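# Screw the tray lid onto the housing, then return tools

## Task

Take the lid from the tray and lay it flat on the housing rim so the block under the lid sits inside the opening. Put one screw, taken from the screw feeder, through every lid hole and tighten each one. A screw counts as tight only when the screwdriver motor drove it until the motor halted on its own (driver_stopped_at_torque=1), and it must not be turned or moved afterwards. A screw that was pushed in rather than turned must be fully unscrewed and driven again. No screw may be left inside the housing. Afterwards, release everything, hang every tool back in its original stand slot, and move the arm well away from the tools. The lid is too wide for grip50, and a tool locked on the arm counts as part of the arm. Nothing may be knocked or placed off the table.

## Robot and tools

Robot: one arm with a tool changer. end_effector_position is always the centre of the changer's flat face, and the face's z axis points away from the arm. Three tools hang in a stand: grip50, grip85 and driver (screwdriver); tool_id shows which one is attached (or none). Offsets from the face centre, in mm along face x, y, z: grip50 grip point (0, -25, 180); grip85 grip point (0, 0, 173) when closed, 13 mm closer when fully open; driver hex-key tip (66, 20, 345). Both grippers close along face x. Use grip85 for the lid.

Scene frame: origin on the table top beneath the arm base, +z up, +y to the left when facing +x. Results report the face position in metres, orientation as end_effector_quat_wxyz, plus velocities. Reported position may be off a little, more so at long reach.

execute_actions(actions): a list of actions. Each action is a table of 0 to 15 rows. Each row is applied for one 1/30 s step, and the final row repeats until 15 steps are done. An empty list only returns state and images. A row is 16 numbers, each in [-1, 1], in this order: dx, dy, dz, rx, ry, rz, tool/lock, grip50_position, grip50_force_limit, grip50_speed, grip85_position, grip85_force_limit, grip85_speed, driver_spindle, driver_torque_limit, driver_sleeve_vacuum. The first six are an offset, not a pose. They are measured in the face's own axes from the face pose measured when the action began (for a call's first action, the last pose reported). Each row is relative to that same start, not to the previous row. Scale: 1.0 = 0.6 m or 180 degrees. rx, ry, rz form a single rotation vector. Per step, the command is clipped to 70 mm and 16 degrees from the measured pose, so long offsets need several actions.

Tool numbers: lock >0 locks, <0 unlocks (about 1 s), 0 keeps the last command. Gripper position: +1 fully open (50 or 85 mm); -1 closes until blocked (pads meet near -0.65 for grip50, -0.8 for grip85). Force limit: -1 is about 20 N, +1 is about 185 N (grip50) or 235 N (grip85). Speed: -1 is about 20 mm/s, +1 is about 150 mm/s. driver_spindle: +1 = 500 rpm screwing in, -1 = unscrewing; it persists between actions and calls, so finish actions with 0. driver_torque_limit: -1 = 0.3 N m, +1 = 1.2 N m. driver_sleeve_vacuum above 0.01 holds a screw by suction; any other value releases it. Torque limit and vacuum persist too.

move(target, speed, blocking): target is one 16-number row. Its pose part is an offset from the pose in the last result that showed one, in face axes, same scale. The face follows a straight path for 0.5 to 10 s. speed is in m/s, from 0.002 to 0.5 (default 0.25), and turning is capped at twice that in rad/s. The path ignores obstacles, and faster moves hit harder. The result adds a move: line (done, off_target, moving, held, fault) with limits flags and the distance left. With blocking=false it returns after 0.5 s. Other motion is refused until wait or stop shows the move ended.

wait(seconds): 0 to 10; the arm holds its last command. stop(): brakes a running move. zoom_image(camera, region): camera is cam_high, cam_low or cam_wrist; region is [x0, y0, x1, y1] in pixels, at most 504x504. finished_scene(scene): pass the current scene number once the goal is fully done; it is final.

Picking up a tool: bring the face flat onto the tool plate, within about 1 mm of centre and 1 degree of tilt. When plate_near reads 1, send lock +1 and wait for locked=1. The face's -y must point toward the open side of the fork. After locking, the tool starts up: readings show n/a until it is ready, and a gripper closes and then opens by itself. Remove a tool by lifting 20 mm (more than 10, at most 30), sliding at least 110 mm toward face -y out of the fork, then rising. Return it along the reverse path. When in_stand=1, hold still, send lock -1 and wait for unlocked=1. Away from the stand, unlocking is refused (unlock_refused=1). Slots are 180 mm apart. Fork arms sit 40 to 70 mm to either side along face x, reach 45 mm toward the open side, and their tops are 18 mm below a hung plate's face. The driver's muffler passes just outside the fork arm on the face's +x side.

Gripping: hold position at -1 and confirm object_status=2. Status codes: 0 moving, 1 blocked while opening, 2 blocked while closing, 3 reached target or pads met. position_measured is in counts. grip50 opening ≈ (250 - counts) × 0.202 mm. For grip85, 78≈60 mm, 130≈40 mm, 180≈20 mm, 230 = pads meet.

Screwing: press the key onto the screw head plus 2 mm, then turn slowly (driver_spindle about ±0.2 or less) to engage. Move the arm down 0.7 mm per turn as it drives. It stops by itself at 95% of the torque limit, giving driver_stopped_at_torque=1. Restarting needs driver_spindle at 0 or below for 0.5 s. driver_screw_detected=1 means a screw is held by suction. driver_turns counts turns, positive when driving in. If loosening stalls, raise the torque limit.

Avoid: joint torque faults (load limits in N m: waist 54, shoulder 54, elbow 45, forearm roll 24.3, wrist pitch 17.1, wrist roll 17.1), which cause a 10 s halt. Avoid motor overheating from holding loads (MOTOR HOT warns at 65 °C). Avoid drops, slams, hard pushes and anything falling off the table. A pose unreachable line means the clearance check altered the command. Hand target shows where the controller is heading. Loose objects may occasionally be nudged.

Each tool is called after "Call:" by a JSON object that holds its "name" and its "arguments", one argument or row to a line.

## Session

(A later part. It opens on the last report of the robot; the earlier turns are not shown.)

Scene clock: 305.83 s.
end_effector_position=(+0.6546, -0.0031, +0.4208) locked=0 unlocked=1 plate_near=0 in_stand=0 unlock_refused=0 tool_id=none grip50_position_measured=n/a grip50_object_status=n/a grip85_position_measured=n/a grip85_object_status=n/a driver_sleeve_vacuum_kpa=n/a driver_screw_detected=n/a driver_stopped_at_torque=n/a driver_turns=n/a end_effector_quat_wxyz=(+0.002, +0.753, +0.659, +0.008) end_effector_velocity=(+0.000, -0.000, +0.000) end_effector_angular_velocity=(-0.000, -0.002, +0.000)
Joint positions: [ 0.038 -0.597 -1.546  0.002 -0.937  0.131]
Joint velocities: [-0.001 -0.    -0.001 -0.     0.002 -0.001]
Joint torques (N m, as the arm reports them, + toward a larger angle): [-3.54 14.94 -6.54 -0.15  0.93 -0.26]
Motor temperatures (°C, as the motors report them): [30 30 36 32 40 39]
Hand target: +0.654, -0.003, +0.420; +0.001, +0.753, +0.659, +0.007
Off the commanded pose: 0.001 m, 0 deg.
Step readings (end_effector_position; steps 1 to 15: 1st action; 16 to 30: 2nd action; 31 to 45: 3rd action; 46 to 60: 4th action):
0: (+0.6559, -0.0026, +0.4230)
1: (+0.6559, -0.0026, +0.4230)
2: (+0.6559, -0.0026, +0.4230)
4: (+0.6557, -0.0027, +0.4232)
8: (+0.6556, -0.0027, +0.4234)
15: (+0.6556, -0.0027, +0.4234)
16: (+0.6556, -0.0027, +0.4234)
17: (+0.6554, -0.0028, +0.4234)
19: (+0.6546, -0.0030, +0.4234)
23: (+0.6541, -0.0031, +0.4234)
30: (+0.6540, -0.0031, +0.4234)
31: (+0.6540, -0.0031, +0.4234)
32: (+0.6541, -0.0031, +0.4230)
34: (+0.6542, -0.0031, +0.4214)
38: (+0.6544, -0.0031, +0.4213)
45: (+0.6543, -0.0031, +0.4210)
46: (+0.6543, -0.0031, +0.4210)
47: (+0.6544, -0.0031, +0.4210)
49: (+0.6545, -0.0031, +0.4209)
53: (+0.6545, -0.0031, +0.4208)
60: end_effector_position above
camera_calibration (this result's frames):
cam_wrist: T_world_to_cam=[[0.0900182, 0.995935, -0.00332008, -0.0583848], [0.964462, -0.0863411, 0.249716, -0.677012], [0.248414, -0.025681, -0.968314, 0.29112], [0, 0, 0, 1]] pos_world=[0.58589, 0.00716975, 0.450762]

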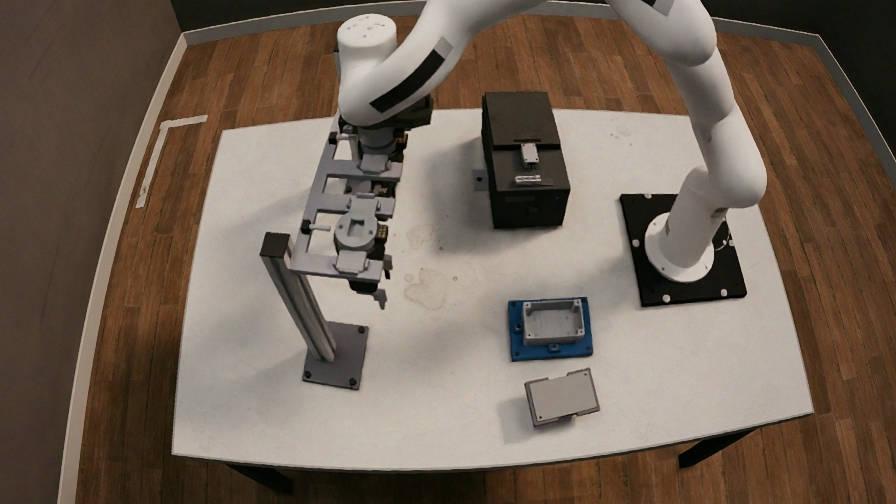

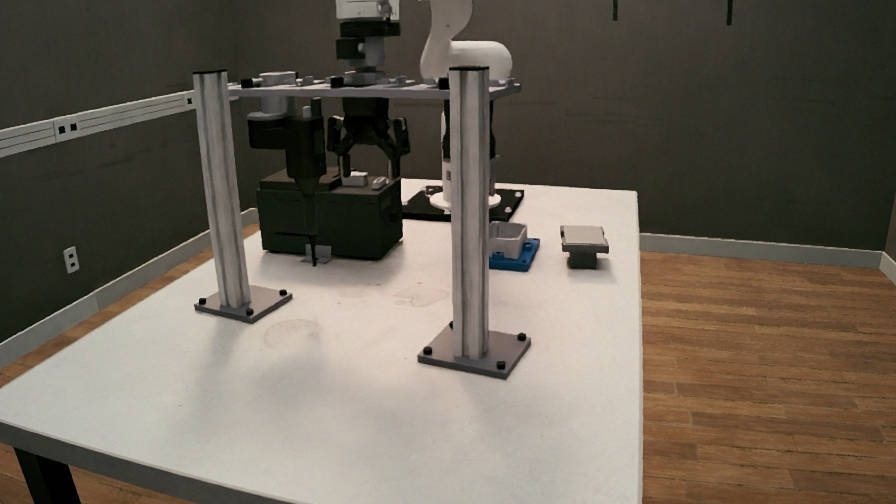

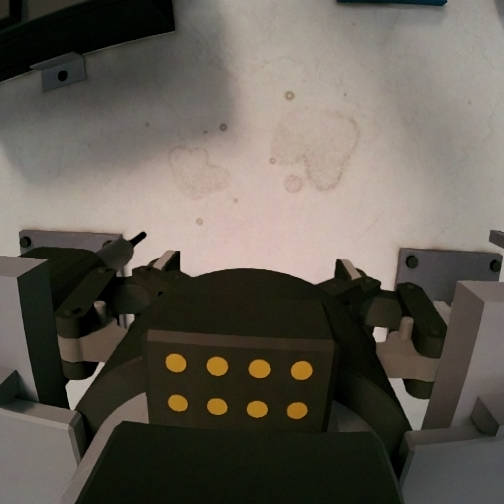

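Call:
{"name": "execute_actions", "arguments": {
  "actions": [
    [[0,0,-0.004,0,0,0.0045,0,0,0,0,0,0,0,0,0,0]],
    [[0,0,-0.002,0,0,0,0,0,0,0,0,0,0,0,0,0]],
    [[0,0,0.006,0,0,0,0,0,0,0,0,0,0,0,0,0]]
  ]
}}

Scene clock: 352.37 s.
end_effector_position=(+0.6545, -0.0031, +0.4208) locked=0 unlocked=1 plate_near=0 in_stand=0 unlock_refused=0 tool_id=none grip50_position_measured=n/a grip50_object_status=n/a grip85_position_measured=n/a grip85_object_status=n/a driver_sleeve_vacuum_kpa=n/a driver_screw_detected=n/a driver_stopped_at_torque=n/a driver_turns=n/a end_effector_quat_wxyz=(+0.001, +0.757, +0.653, +0.007) end_effector_velocity=(-0.000, +0.000, -0.001) end_effector_angular_velocity=(-0.000, +0.001, -0.000)
Joint positions: [ 0.038 -0.596 -1.546  0.002 -0.937  0.145]
Joint velocities: [ 0.    -0.     0.002 -0.     0.001  0.   ]
Joint torques (N m, as the arm reports them, + toward a larger angle): [-1.13 18.26 -7.14 -0.51  0.79 -0.25]
Motor temperatures (°C, as the motors report them): [30 30 36 32 39 39]
Hand target: +0.654, -0.003, +0.419; +0.001, +0.757, +0.653, +0.006
Off the commanded pose: 0.002 m, 0 deg.
Step readings (end_effector_position; steps 1 to 15: 1st action; 16 to 30: 2nd action; 31 to 45: 3rd action):
0: (+0.6546, -0.0031, +0.4208)
1: (+0.6546, -0.0031, +0.4208)
2: (+0.6546, -0.0031, +0.4210)
4: (+0.6545, -0.0031, +0.4212)
8: (+0.6542, -0.0031, +0.4213)
15: (+0.6541, -0.0031, +0.4216)
16: (+0.6541, -0.0031, +0.4217)
17: (+0.6540, -0.0031, +0.4217)
19: (+0.6540, -0.0031, +0.4219)
23: (+0.6540, -0.0031, +0.4224)
30: (+0.6541, -0.0031, +0.4227)
31: (+0.6541, -0.0031, +0.4227)
32: (+0.6542, -0.0031, +0.4223)
34: (+0.6544, -0.0031, +0.4213)
38: (+0.6545, -0.0031, +0.4211)
45: end_effector_position above
camera_calibration (this result's frames):
cam_wrist: T_world_to_cam=[[0.104062, 0.994566, -0.00321958, -0.0675637], [0.963295, -0.0999833, 0.249132, -0.675963], [0.247456, -0.0290265, -0.968464, 0.291885], [0, 0, 0, 1]] pos_world=[0.585953, 0.00808388, 0.450866]

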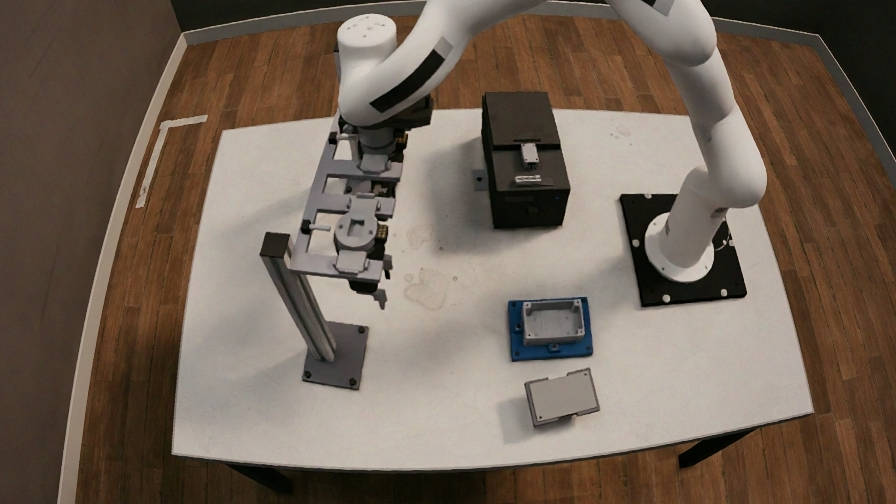

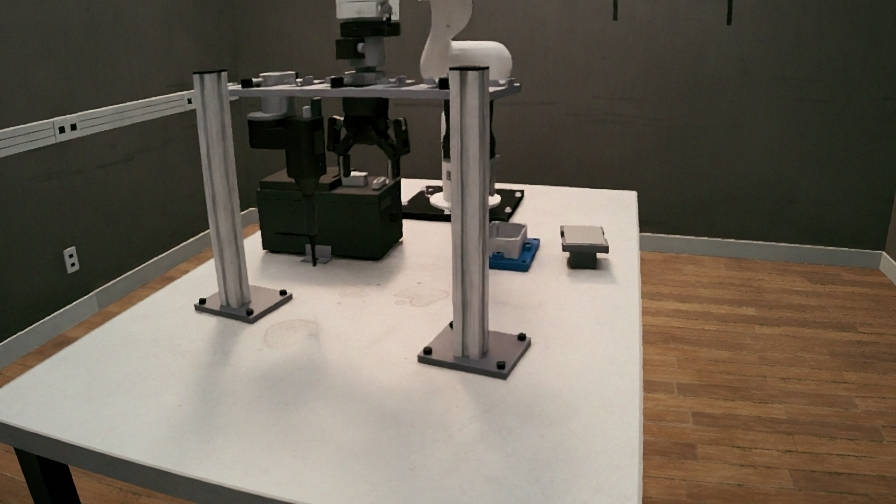

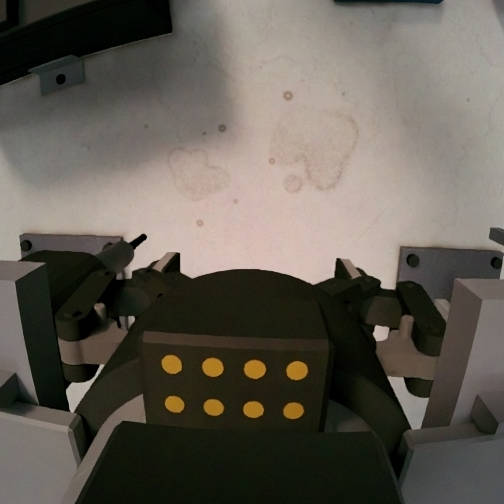

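Call:
{"name": "execute_actions", "arguments": {
  "actions": [
    [[0,0,-0.005,0,0,0,0,0,0,0,0,0,0,0,0,0]],
    [[-0.002,0,0,0,0,0,0,0,0,0,0,0,0,0,0,0]],
    [[0,0,0.006,0,0,0,0,0,0,0,0,0,0,0,0,0]]
  ]
}}

Call:
{"name": "zoom_image", "arguments": {
  "camera": "cam_low",
  "region": [320, 30, 420, 110]
}}

Scene clock: 376.07 s.
end_effector_position=(+0.6540, -0.0043, +0.4189) locked=0 unlocked=1 plate_near=0 in_stand=0 unlock_refused=0 tool_id=none grip50_position_measured=n/a grip50_object_status=n/a grip85_position_measured=n/a grip85_object_status=n/a driver_sleeve_vacuum_kpa=n/a driver_screw_detected=n/a driver_stopped_at_torque=n/a driver_turns=n/a end_effector_quat_wxyz=(+0.001, +0.757, +0.653, +0.006) end_effector_velocity=(+0.000, -0.000, -0.000) end_effector_angular_velocity=(-0.000, -0.001, -0.000)
Joint positions: [ 0.037 -0.598 -1.543  0.002 -0.936  0.143]
Joint velocities: [-0.    -0.    -0.    -0.     0.001  0.   ]
Joint torques (N m, as the arm reports them, + toward a larger angle): [ -1.93  47.88 -17.5    0.67   0.03  -0.17]
Motor temperatures (°C, as the motors report them): [30 30 36 32 39 39]
Hand target: +0.654, -0.004, +0.419; +0.001, +0.757, +0.653, +0.006
Off the commanded pose: 0.000 m, 0 deg.
Step readings (end_effector_position; steps 1 to 15: 1st action; 16 to 30: 2nd action; 31 to 45: 3rd action):
0: (+0.6545, -0.0031, +0.4207)
1: (+0.6545, -0.0031, +0.4207)
2: (+0.6546, -0.0031, +0.4210)
4: (+0.6543, -0.0031, +0.4213)
8: (+0.6539, -0.0031, +0.4215)
15: (+0.6541, -0.0031, +0.4226)
16: (+0.6542, -0.0031, +0.4228)
17: (+0.6542, -0.0033, +0.4228)
19: (+0.6540, -0.0039, +0.4225)
23: (+0.6539, -0.0043, +0.4223)
30: (+0.6539, -0.0043, +0.4225)
31: (+0.6539, -0.0043, +0.4225)
32: (+0.6540, -0.0043, +0.4221)
34: (+0.6539, -0.0043, +0.4202)
38: (+0.6539, -0.0043, +0.4189)
45: end_effector_position above
camera_calibration (this result's frames):
cam_wrist: T_world_to_cam=[[0.104013, 0.99457, -0.00350528, -0.0661903], [0.963884, -0.0999335, 0.246864, -0.674571], [0.245173, -0.0290556, -0.969044, 0.291887], [0, 0, 0, 1]] pos_world=[0.58553, 0.00689958, 0.449146]

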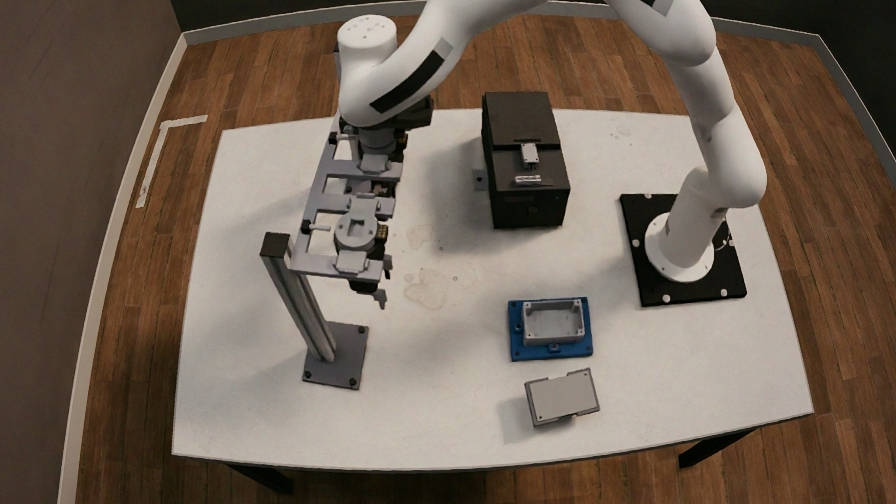

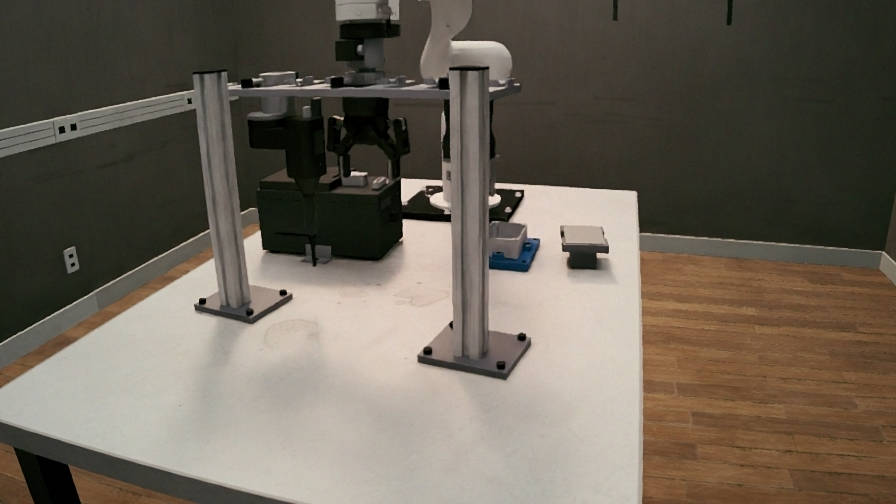

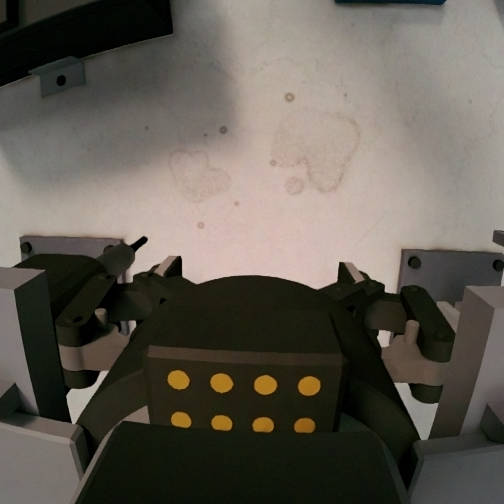

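Region (320, 30, 420, 110) of cam_low's 896x504 image, scaled by 5.040, with more detail than that image has; it fills the top 403 rows of this view, and the rest is white.

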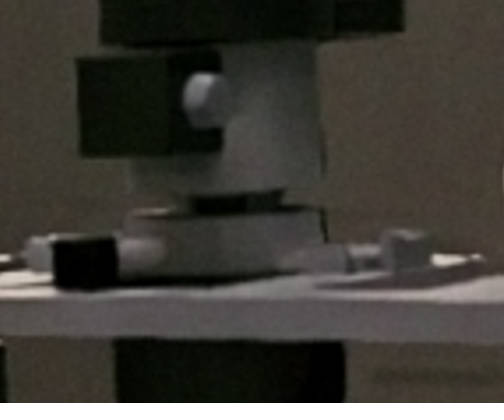

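It entered. Continue down.

Call:
{"name": "execute_actions", "arguments": {
  "actions": [
    [[0,0,0.004,0,0,0,0,0,0,0,0,0,0,0,0,0]],
    [[0,0,0.004,0,0,0,0,0,0,0,0,0,0,0,0,0]],
    [[0,0,0.003,0,0,0,0,0,0,0,0,0,0,0,0,0]]
  ]
}}

Scene clock: 381.50 s.
end_effector_position=(+0.6537, -0.0044, +0.4128) locked=0 unlocked=1 plate_near=0 in_stand=1 unlock_refused=0 tool_id=none grip50_position_measured=n/a grip50_object_status=n/a grip85_position_measured=n/a grip85_object_status=n/a driver_sleeve_vacuum_kpa=n/a driver_screw_detected=n/a driver_stopped_at_torque=n/a driver_turns=n/a end_effector_quat_wxyz=(+0.000, +0.757, +0.653, +0.006) end_effector_velocity=(-0.000, -0.000, -0.001) end_effector_angular_velocity=(+0.000, +0.001, -0.001)
Joint positions: [ 0.036 -0.602 -1.536  0.002 -0.926  0.143]
Joint velocities: [-0.001 -0.     0.001  0.     0.     0.   ]
Joint torques (N m, as the arm reports them, + toward a larger angle): [  3.08  34.09 -17.35   0.98   3.93  -0.53]
Motor temperatures (°C, as the motors report them): [30 30 36 32 39 39]
Hand target: +0.654, -0.004, +0.412; +0.001, +0.757, +0.653, +0.006
Off the commanded pose: 0.000 m, 0 deg.
Step readings (end_effector_position; steps 1 to 15: 1st action; 16 to 30: 2nd action; 31 to 45: 3rd action):
0: (+0.6540, -0.0043, +0.4189)
1: (+0.6540, -0.0043, +0.4189)
2: (+0.6540, -0.0043, +0.4186)
4: (+0.6540, -0.0043, +0.4174)
8: (+0.6540, -0.0044, +0.4166)
15: (+0.6540, -0.0044, +0.4166)
16: (+0.6540, -0.0044, +0.4166)
17: (+0.6540, -0.0044, +0.4163)
19: (+0.6539, -0.0043, +0.4151)
23: (+0.6539, -0.0043, +0.4143)
30: (+0.6539, -0.0043, +0.4143)
31: (+0.6539, -0.0043, +0.4142)
32: (+0.6539, -0.0043, +0.4141)
34: (+0.6537, -0.0044, +0.4134)
38: (+0.6536, -0.0045, +0.4129)
45: end_effector_position above
camera_calibration (this result's frames):
cam_wrist: T_world_to_cam=[[0.104269, 0.994542, -0.00371319, -0.0661616], [0.964187, -0.10017, 0.245579, -0.672482], [0.243866, -0.0291865, -0.96937, 0.286991], [0, 0, 0, 1]] pos_world=[0.585309, 0.00681442, 0.443101]

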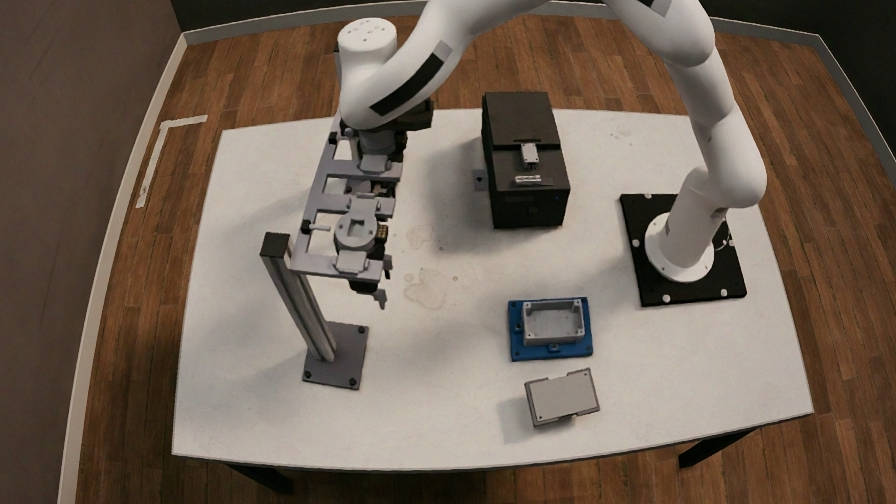

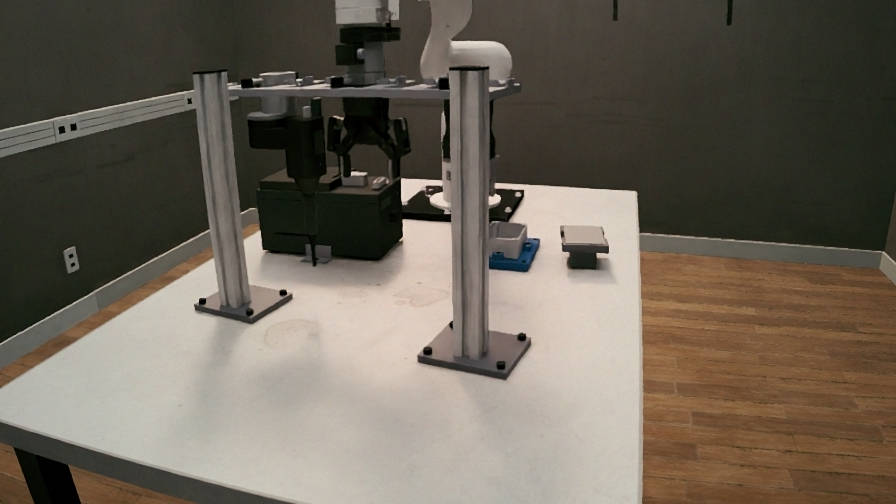

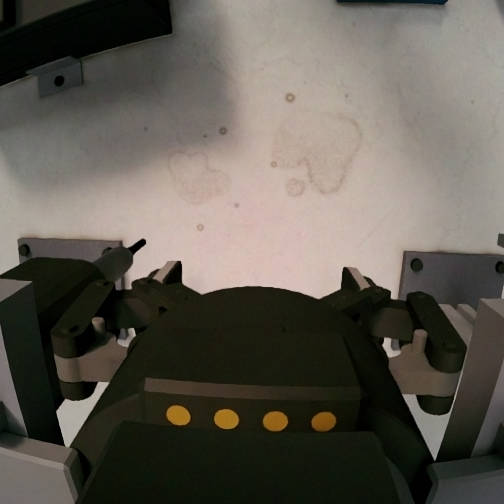

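Call:
{"name": "execute_actions", "arguments": {
  "actions": [
    [[-0.0005,0,0.003,0,0,0,0,0,0,0,0,0,0,0,0,0]],
    [[0,0,0.003,0,0,0,0,0,0,0,0,0,0,0,0,0]]
  ]
}}

Scene clock: 389.30 s.
end_effector_position=(+0.6534, -0.0044, +0.4115) locked=0 unlocked=1 plate_near=1 in_stand=1 unlock_refused=0 tool_id=none grip50_position_measured=n/a grip50_object_status=n/a grip85_position_measured=n/a grip85_object_status=n/a driver_sleeve_vacuum_kpa=n/a driver_screw_detected=n/a driver_stopped_at_torque=n/a driver_turns=n/a end_effector_quat_wxyz=(+0.000, +0.758, +0.653, +0.006) end_effector_velocity=(-0.000, -0.000, -0.000) end_effector_angular_velocity=(-0.000, -0.001, -0.002)
Joint positions: [ 0.036 -0.602 -1.533  0.002 -0.922  0.144]
Joint velocities: [-0.     0.001  0.002 -0.     0.002  0.002]
Joint torques (N m, as the arm reports them, + toward a larger angle): [-1.81 11.42 -8.88 -0.72  5.5  -2.05]
Motor temperatures (°C, as the motors report them): [30 30 36 32 40 39]
Hand target: +0.654, -0.004, +0.410; -0.000, +0.757, +0.653, +0.006
Off the commanded pose: 0.001 m, 0 deg.
Step readings (end_effector_position; steps 1 to 15: 1st action; 16 to 30: 2nd action):
0: (+0.6537, -0.0043, +0.4125)
1: (+0.6537, -0.0043, +0.4124)
2: (+0.6537, -0.0044, +0.4123)
4: (+0.6536, -0.0044, +0.4120)
8: (+0.6535, -0.0044, +0.4119)
15: (+0.6535, -0.0045, +0.4118)
16: (+0.6535, -0.0045, +0.4118)
17: (+0.6535, -0.0045, +0.4117)
19: (+0.6534, -0.0044, +0.4116)
23: (+0.6534, -0.0044, +0.4115)
30: end_effector_position above
camera_calibration (this result's frames):
cam_wrist: T_world_to_cam=[[0.105486, 0.994415, -0.00345355, -0.0669902], [0.96401, -0.101407, 0.245766, -0.671801], [0.244043, -0.0292541, -0.969323, 0.285644], [0, 0, 0, 1]] pos_world=[0.58498, 0.00684689, 0.441755]

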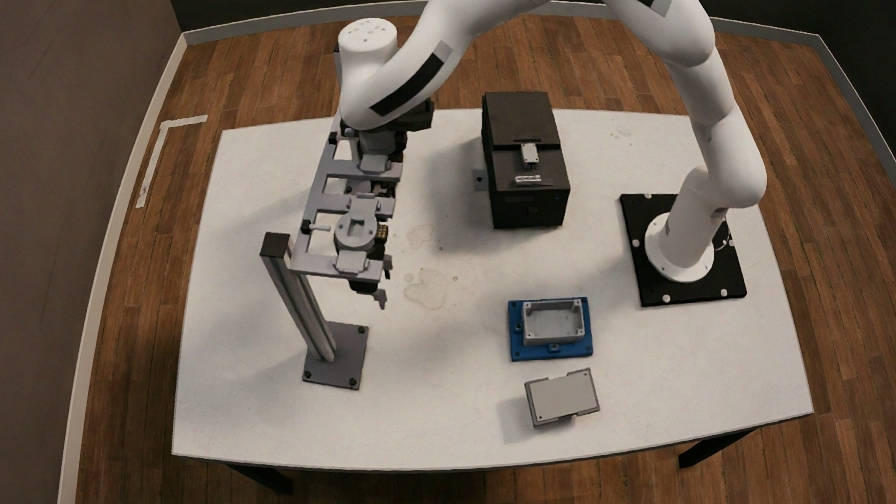

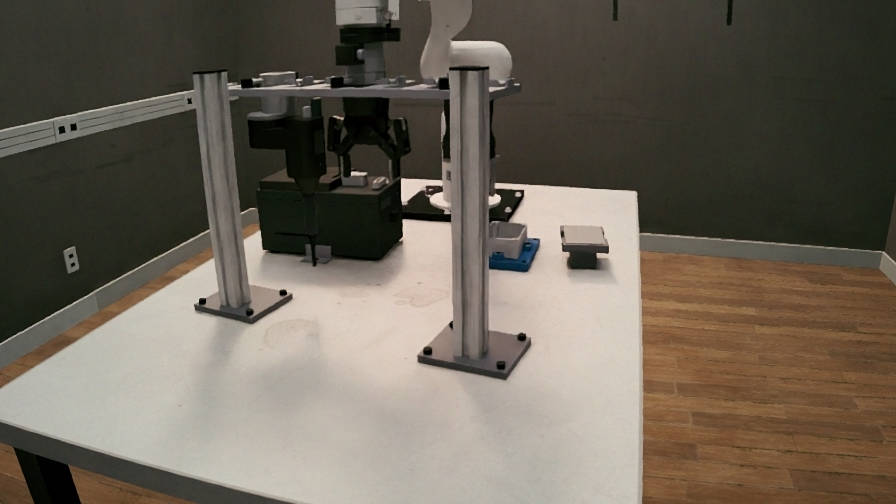

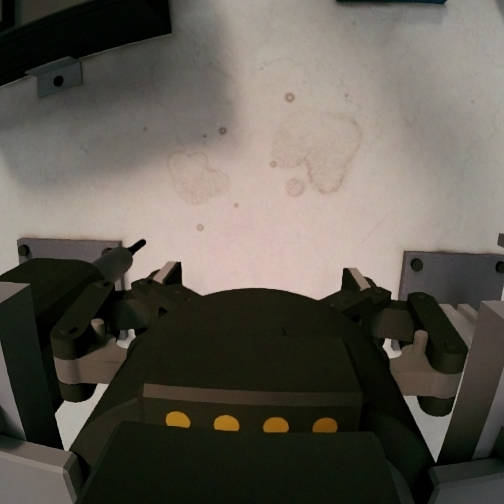

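Plate near. Lock, relieving a bit of pressure.

Call:
{"name": "execute_actions", "arguments": {
  "actions": [
    [[0,0,-0.001,0,0,0,1,0,0,0,1,0,0,0,0,0]],
    [[0,0,0,0,0,0,1,0,0,0,1,0,0,0,0,0]],
    [[0,0,0,0,0,0,1,0,0,0,1,0,0,0,0,0]]
  ]
}}

Scene clock: 396.47 s.
end_effector_position=(+0.6531, -0.0045, +0.4119) locked=1 unlocked=0 plate_near=1 in_stand=1 unlock_refused=0 tool_id=grip85 grip50_position_measured=n/a grip50_object_status=n/a grip85_position_measured=n/a grip85_object_status=n/a driver_sleeve_vacuum_kpa=n/a driver_screw_detected=n/a driver_stopped_at_torque=n/a driver_turns=n/a end_effector_quat_wxyz=(-0.000, +0.758, +0.652, +0.005) end_effector_velocity=(+0.000, +0.000, +0.001) end_effector_angular_velocity=(-0.000, -0.003, +0.001)
Joint positions: [ 0.036 -0.602 -1.534  0.002 -0.925  0.145]
Joint velocities: [ 0.001  0.001 -0.001 -0.     0.001 -0.   ]
Joint torques (N m, as the arm reports them, + toward a larger angle): [ -2.12  34.87 -17.04   0.95   5.26  -1.64]
Motor temperatures (°C, as the motors report them): [30 30 36 32 40 39]
Hand target: +0.653, -0.004, +0.412; -0.000, +0.758, +0.652, +0.006
Off the commanded pose: 0.000 m, 0 deg.
Step readings (end_effector_position; steps 1 to 15: 1st action; 16 to 30: 2nd action; 31 to 45: 3rd action):
0: (+0.6533, -0.0045, +0.4114)
1: (+0.6533, -0.0045, +0.4114)
2: (+0.6533, -0.0045, +0.4116)
4: (+0.6533, -0.0045, +0.4117)
8: (+0.6533, -0.0045, +0.4117)
15: (+0.6533, -0.0045, +0.4117)
16: (+0.6533, -0.0045, +0.4117)
17: (+0.6533, -0.0045, +0.4116)
19: (+0.6531, -0.0045, +0.4115)
23: (+0.6530, -0.0045, +0.4116)
30: (+0.6531, -0.0045, +0.4119)
31: (+0.6531, -0.0045, +0.4119)
32: (+0.6531, -0.0045, +0.4119)
34: (+0.6531, -0.0045, +0.4119)
38: (+0.6531, -0.0045, +0.4119)
45: end_effector_position above
camera_calibration (this result's frames):
cam_wrist: T_world_to_cam=[[0.107015, 0.994251, -0.00363702, -0.067823], [0.964214, -0.102888, 0.244346, -0.671201], [0.242567, -0.0296554, -0.969681, 0.287248], [0, 0, 0, 1]] pos_world=[0.584763, 0.00689301, 0.442297]

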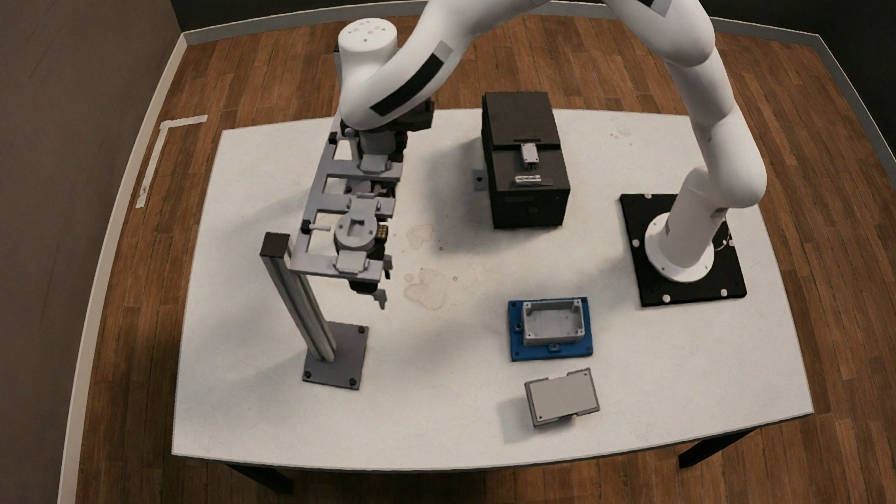

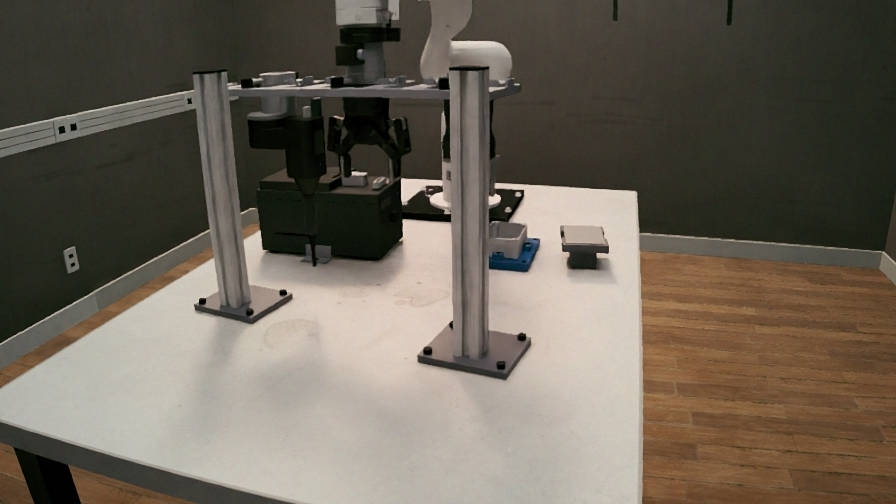

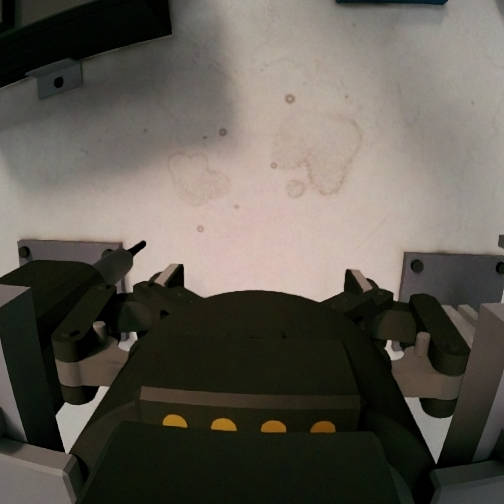

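Call:
{"name": "move", "arguments": {
  "target": [0, 0, -0.033, 0, 0, 0, 0,0,0,0,1,0,0,0,0,0],
  "speed": 0.05
}}

Call:
{"name": "move", "arguments": {
  "target": [0, -0.22, 0, 0, 0, 0, 0,0,0,0,1,0,0,0,0,0],
  "speed": 0.15
}}

Scene clock: 408.33 s.
end_effector_position=(+0.6529, -0.0046, +0.4315) locked=1 unlocked=0 plate_near=1 in_stand=0 unlock_refused=0 tool_id=grip85 grip50_position_measured=n/a grip50_object_status=n/a grip85_position_measured=3 grip85_object_status=3 driver_sleeve_vacuum_kpa=n/a driver_screw_detected=n/a driver_stopped_at_torque=n/a driver_turns=n/a end_effector_quat_wxyz=(-0.000, +0.758, +0.652, +0.005) end_effector_velocity=(-0.000, +0.000, +0.000) end_effector_angular_velocity=(-0.000, +0.002, +0.000)
Joint positions: [ 0.036 -0.587 -1.556  0.002 -0.962  0.145]
Joint velocities: [ 0.     0.    -0.001 -0.    -0.003  0.   ]
Joint torques (N m, as the arm reports them, + toward a larger angle): [ -0.89  59.41 -21.99   0.2    0.    -0.34]
Motor temperatures (°C, as the motors report them): [30 30 36 32 40 39]
Hand target: +0.653, -0.005, +0.432; -0.000, +0.758, +0.652, +0.006
Off the commanded pose: 0.000 m, 0 deg.
move: done
camera_calibration (this result's frames):
cam_wrist: T_world_to_cam=[[0.106903, 0.994263, -0.00361522, -0.0675557], [0.964244, -0.102787, 0.244272, -0.675859], [0.242499, -0.0295993, -0.9697, 0.306314], [0, 0, 0, 1]] pos_world=[0.584633, 0.00676559, 0.461882]

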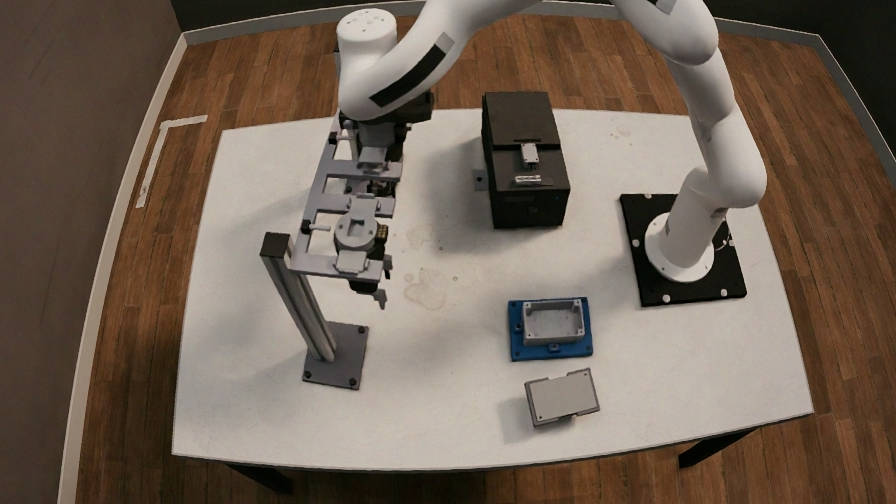

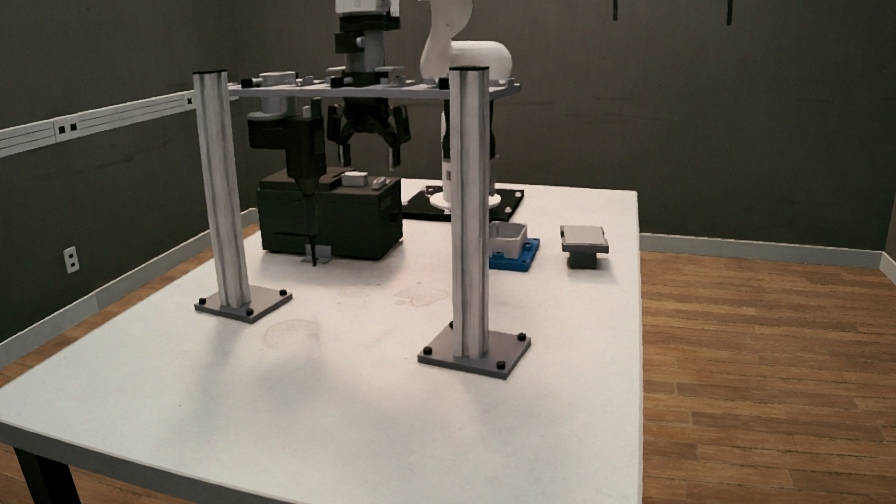

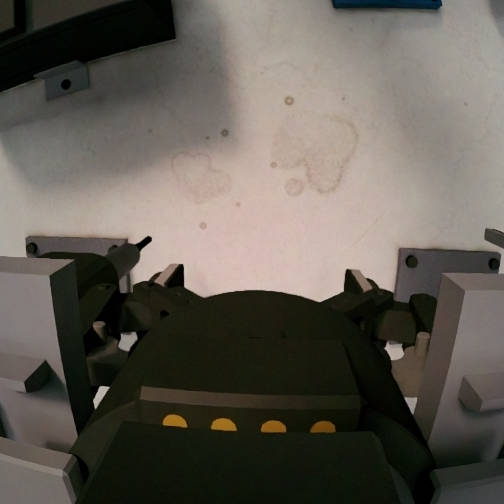

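Scene clock: 409.67 s.
end_effector_position=(+0.5227, +0.0153, +0.4307) locked=1 unlocked=0 plate_near=1 in_stand=0 unlock_refused=0 tool_id=grip85 grip50_position_measured=n/a grip50_object_status=n/a grip85_position_measured=3 grip85_object_status=3 driver_sleeve_vacuum_kpa=n/a driver_screw_detected=n/a driver_stopped_at_torque=n/a driver_turns=n/a end_effector_quat_wxyz=(-0.000, +0.758, +0.652, +0.006) end_effector_velocity=(-0.001, -0.000, +0.000) end_effector_angular_velocity=(-0.001, +0.000, +0.000)
Joint positions: [ 0.073 -0.268 -1.116  0.002 -0.84   0.183]
Joint velocities: [-0.     0.003  0.003 -0.001  0.     0.   ]
Joint torques (N m, as the arm reports them, + toward a larger angle): [ -1.2   41.35 -21.5    0.1   -0.02  -0.28]
Motor temperatures (°C, as the motors report them): [30 30 36 32 40 39]
Hand target: +0.522, +0.015, +0.431; -0.000, +0.758, +0.652, +0.005
Off the commanded pose: 0.000 m, 0 deg.
move: done
camera_calibration (this result's frames):
cam_wrist: T_world_to_cam=[[0.10711, 0.99424, -0.00365223, -0.0735006], [0.964163, -0.102971, 0.244514, -0.548065], [0.24273, -0.0297112, -0.969639, 0.337558], [0, 0, 0, 1]] pos_world=[0.454361, 0.0266716, 0.46105]

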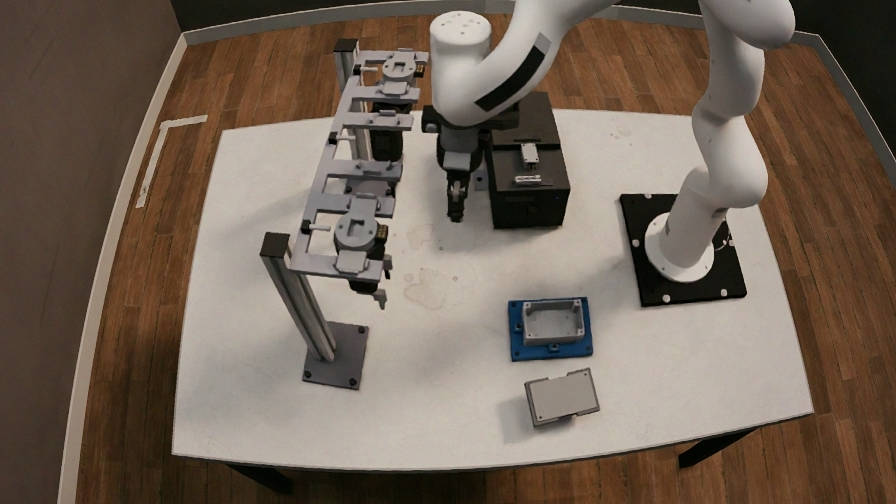

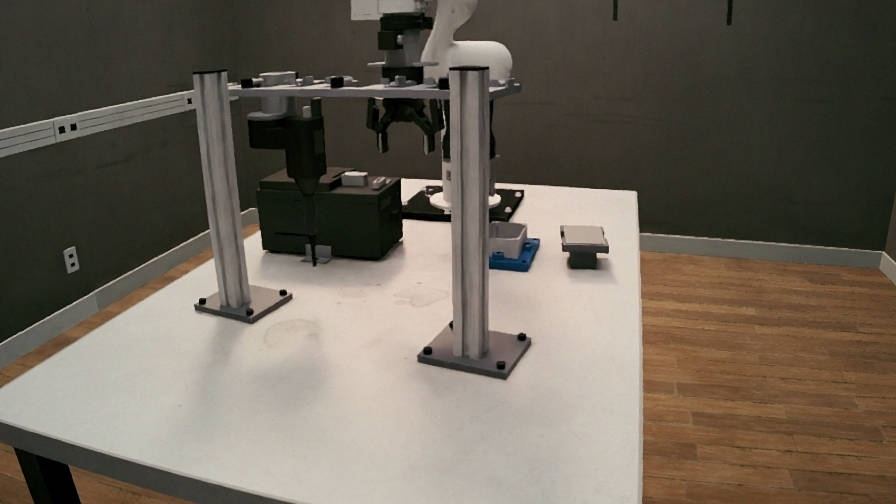

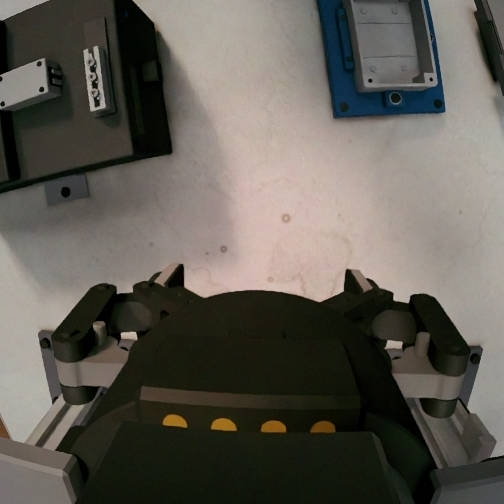

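Call:
{"name": "move", "arguments": {
  "target": [0.4938, -0.4097, 0.0512, 0, 0, -0.1256, 0,0,0,0,1,0,0,0,0,0],
  "speed": 0.35
}}

Scene clock: 434.67 s.
end_effector_position=(+0.3247, +0.3452, +0.4007) locked=1 unlocked=0 plate_near=1 in_stand=0 unlock_refused=0 tool_id=grip85 grip50_position_measured=n/a grip50_object_status=n/a grip85_position_measured=3 grip85_object_status=3 driver_sleeve_vacuum_kpa=n/a driver_screw_detected=n/a driver_stopped_at_torque=n/a driver_turns=n/a end_effector_quat_wxyz=(+0.000, +0.616, +0.788, +0.005) end_effector_velocity=(-0.001, +0.001, +0.000) end_effector_angular_velocity=(+0.001, -0.001, +0.003)
Joint positions: [ 0.86  -0.191 -0.944 -0.005 -0.748  0.58 ]
Joint velocities: [ 0.004 -0.    -0.001  0.    -0.     0.001]
Joint torques (N m, as the arm reports them, + toward a larger angle): [ -1.36  35.68 -21.25   0.49   0.08  -0.34]
Motor temperatures (°C, as the motors report them): [30 30 37 32 40 39]
Hand target: +0.324, +0.346, +0.401; +0.000, +0.616, +0.788, +0.005
Off the commanded pose: 0.000 m, 0 deg.
move: done
camera_calibration (this result's frames):
cam_wrist: T_world_to_cam=[[-0.282705, 0.959186, -0.00637205, -0.240679], [0.929296, 0.275529, 0.245953, -0.435745], [0.23767, 0.0636106, -0.969261, 0.335591], [0, 0, 0, 1]] pos_world=[0.257135, 0.329569, 0.430915]

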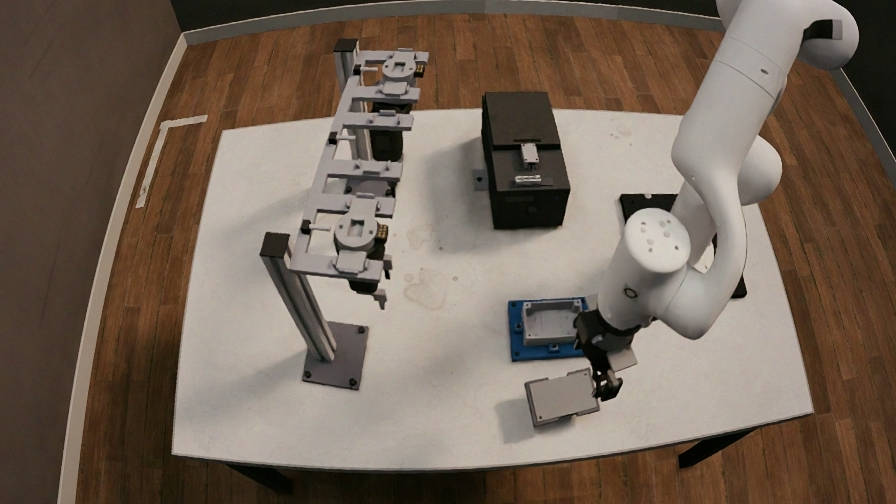

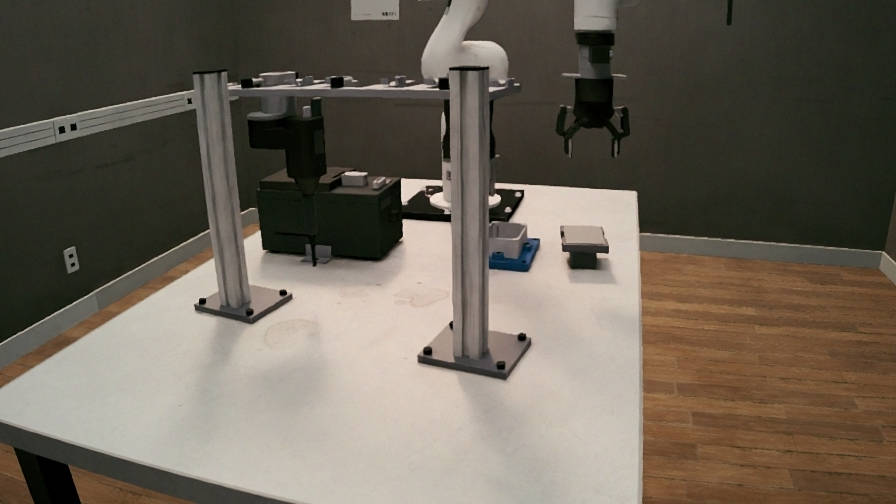

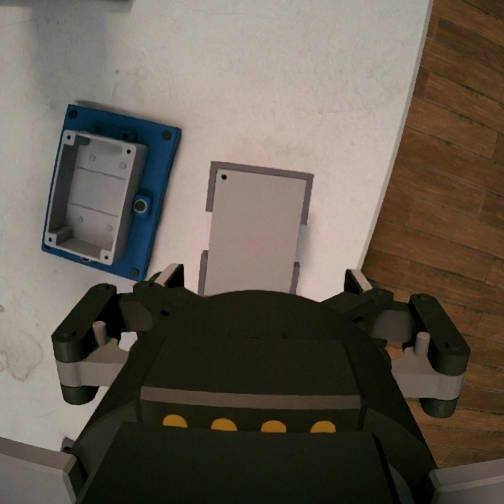

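Call:
{"name": "zoom_image", "arguments": {
  "camera": "cam_wrist",
  "region": [30, 90, 380, 310]
}}

Region (30, 90, 380, 310) of cam_wrist's 504x504 image, scaled by 1.440, with more detail than that image has; it fills the top 317 rows of this view, and the rest is white.

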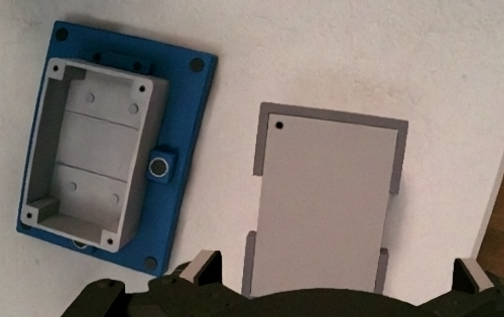

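Call:
{"name": "zoom_image", "arguments": {
  "camera": "cam_low",
  "region": [470, 80, 660, 290]
}}

Region (470, 80, 660, 290) of cam_low's 896x504 image, scaled by 2.400, with more detail than that image has; it fills the left 456 columns of this view, and the rest is white.

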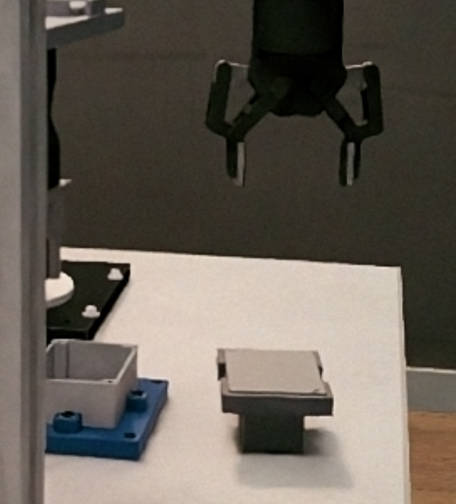

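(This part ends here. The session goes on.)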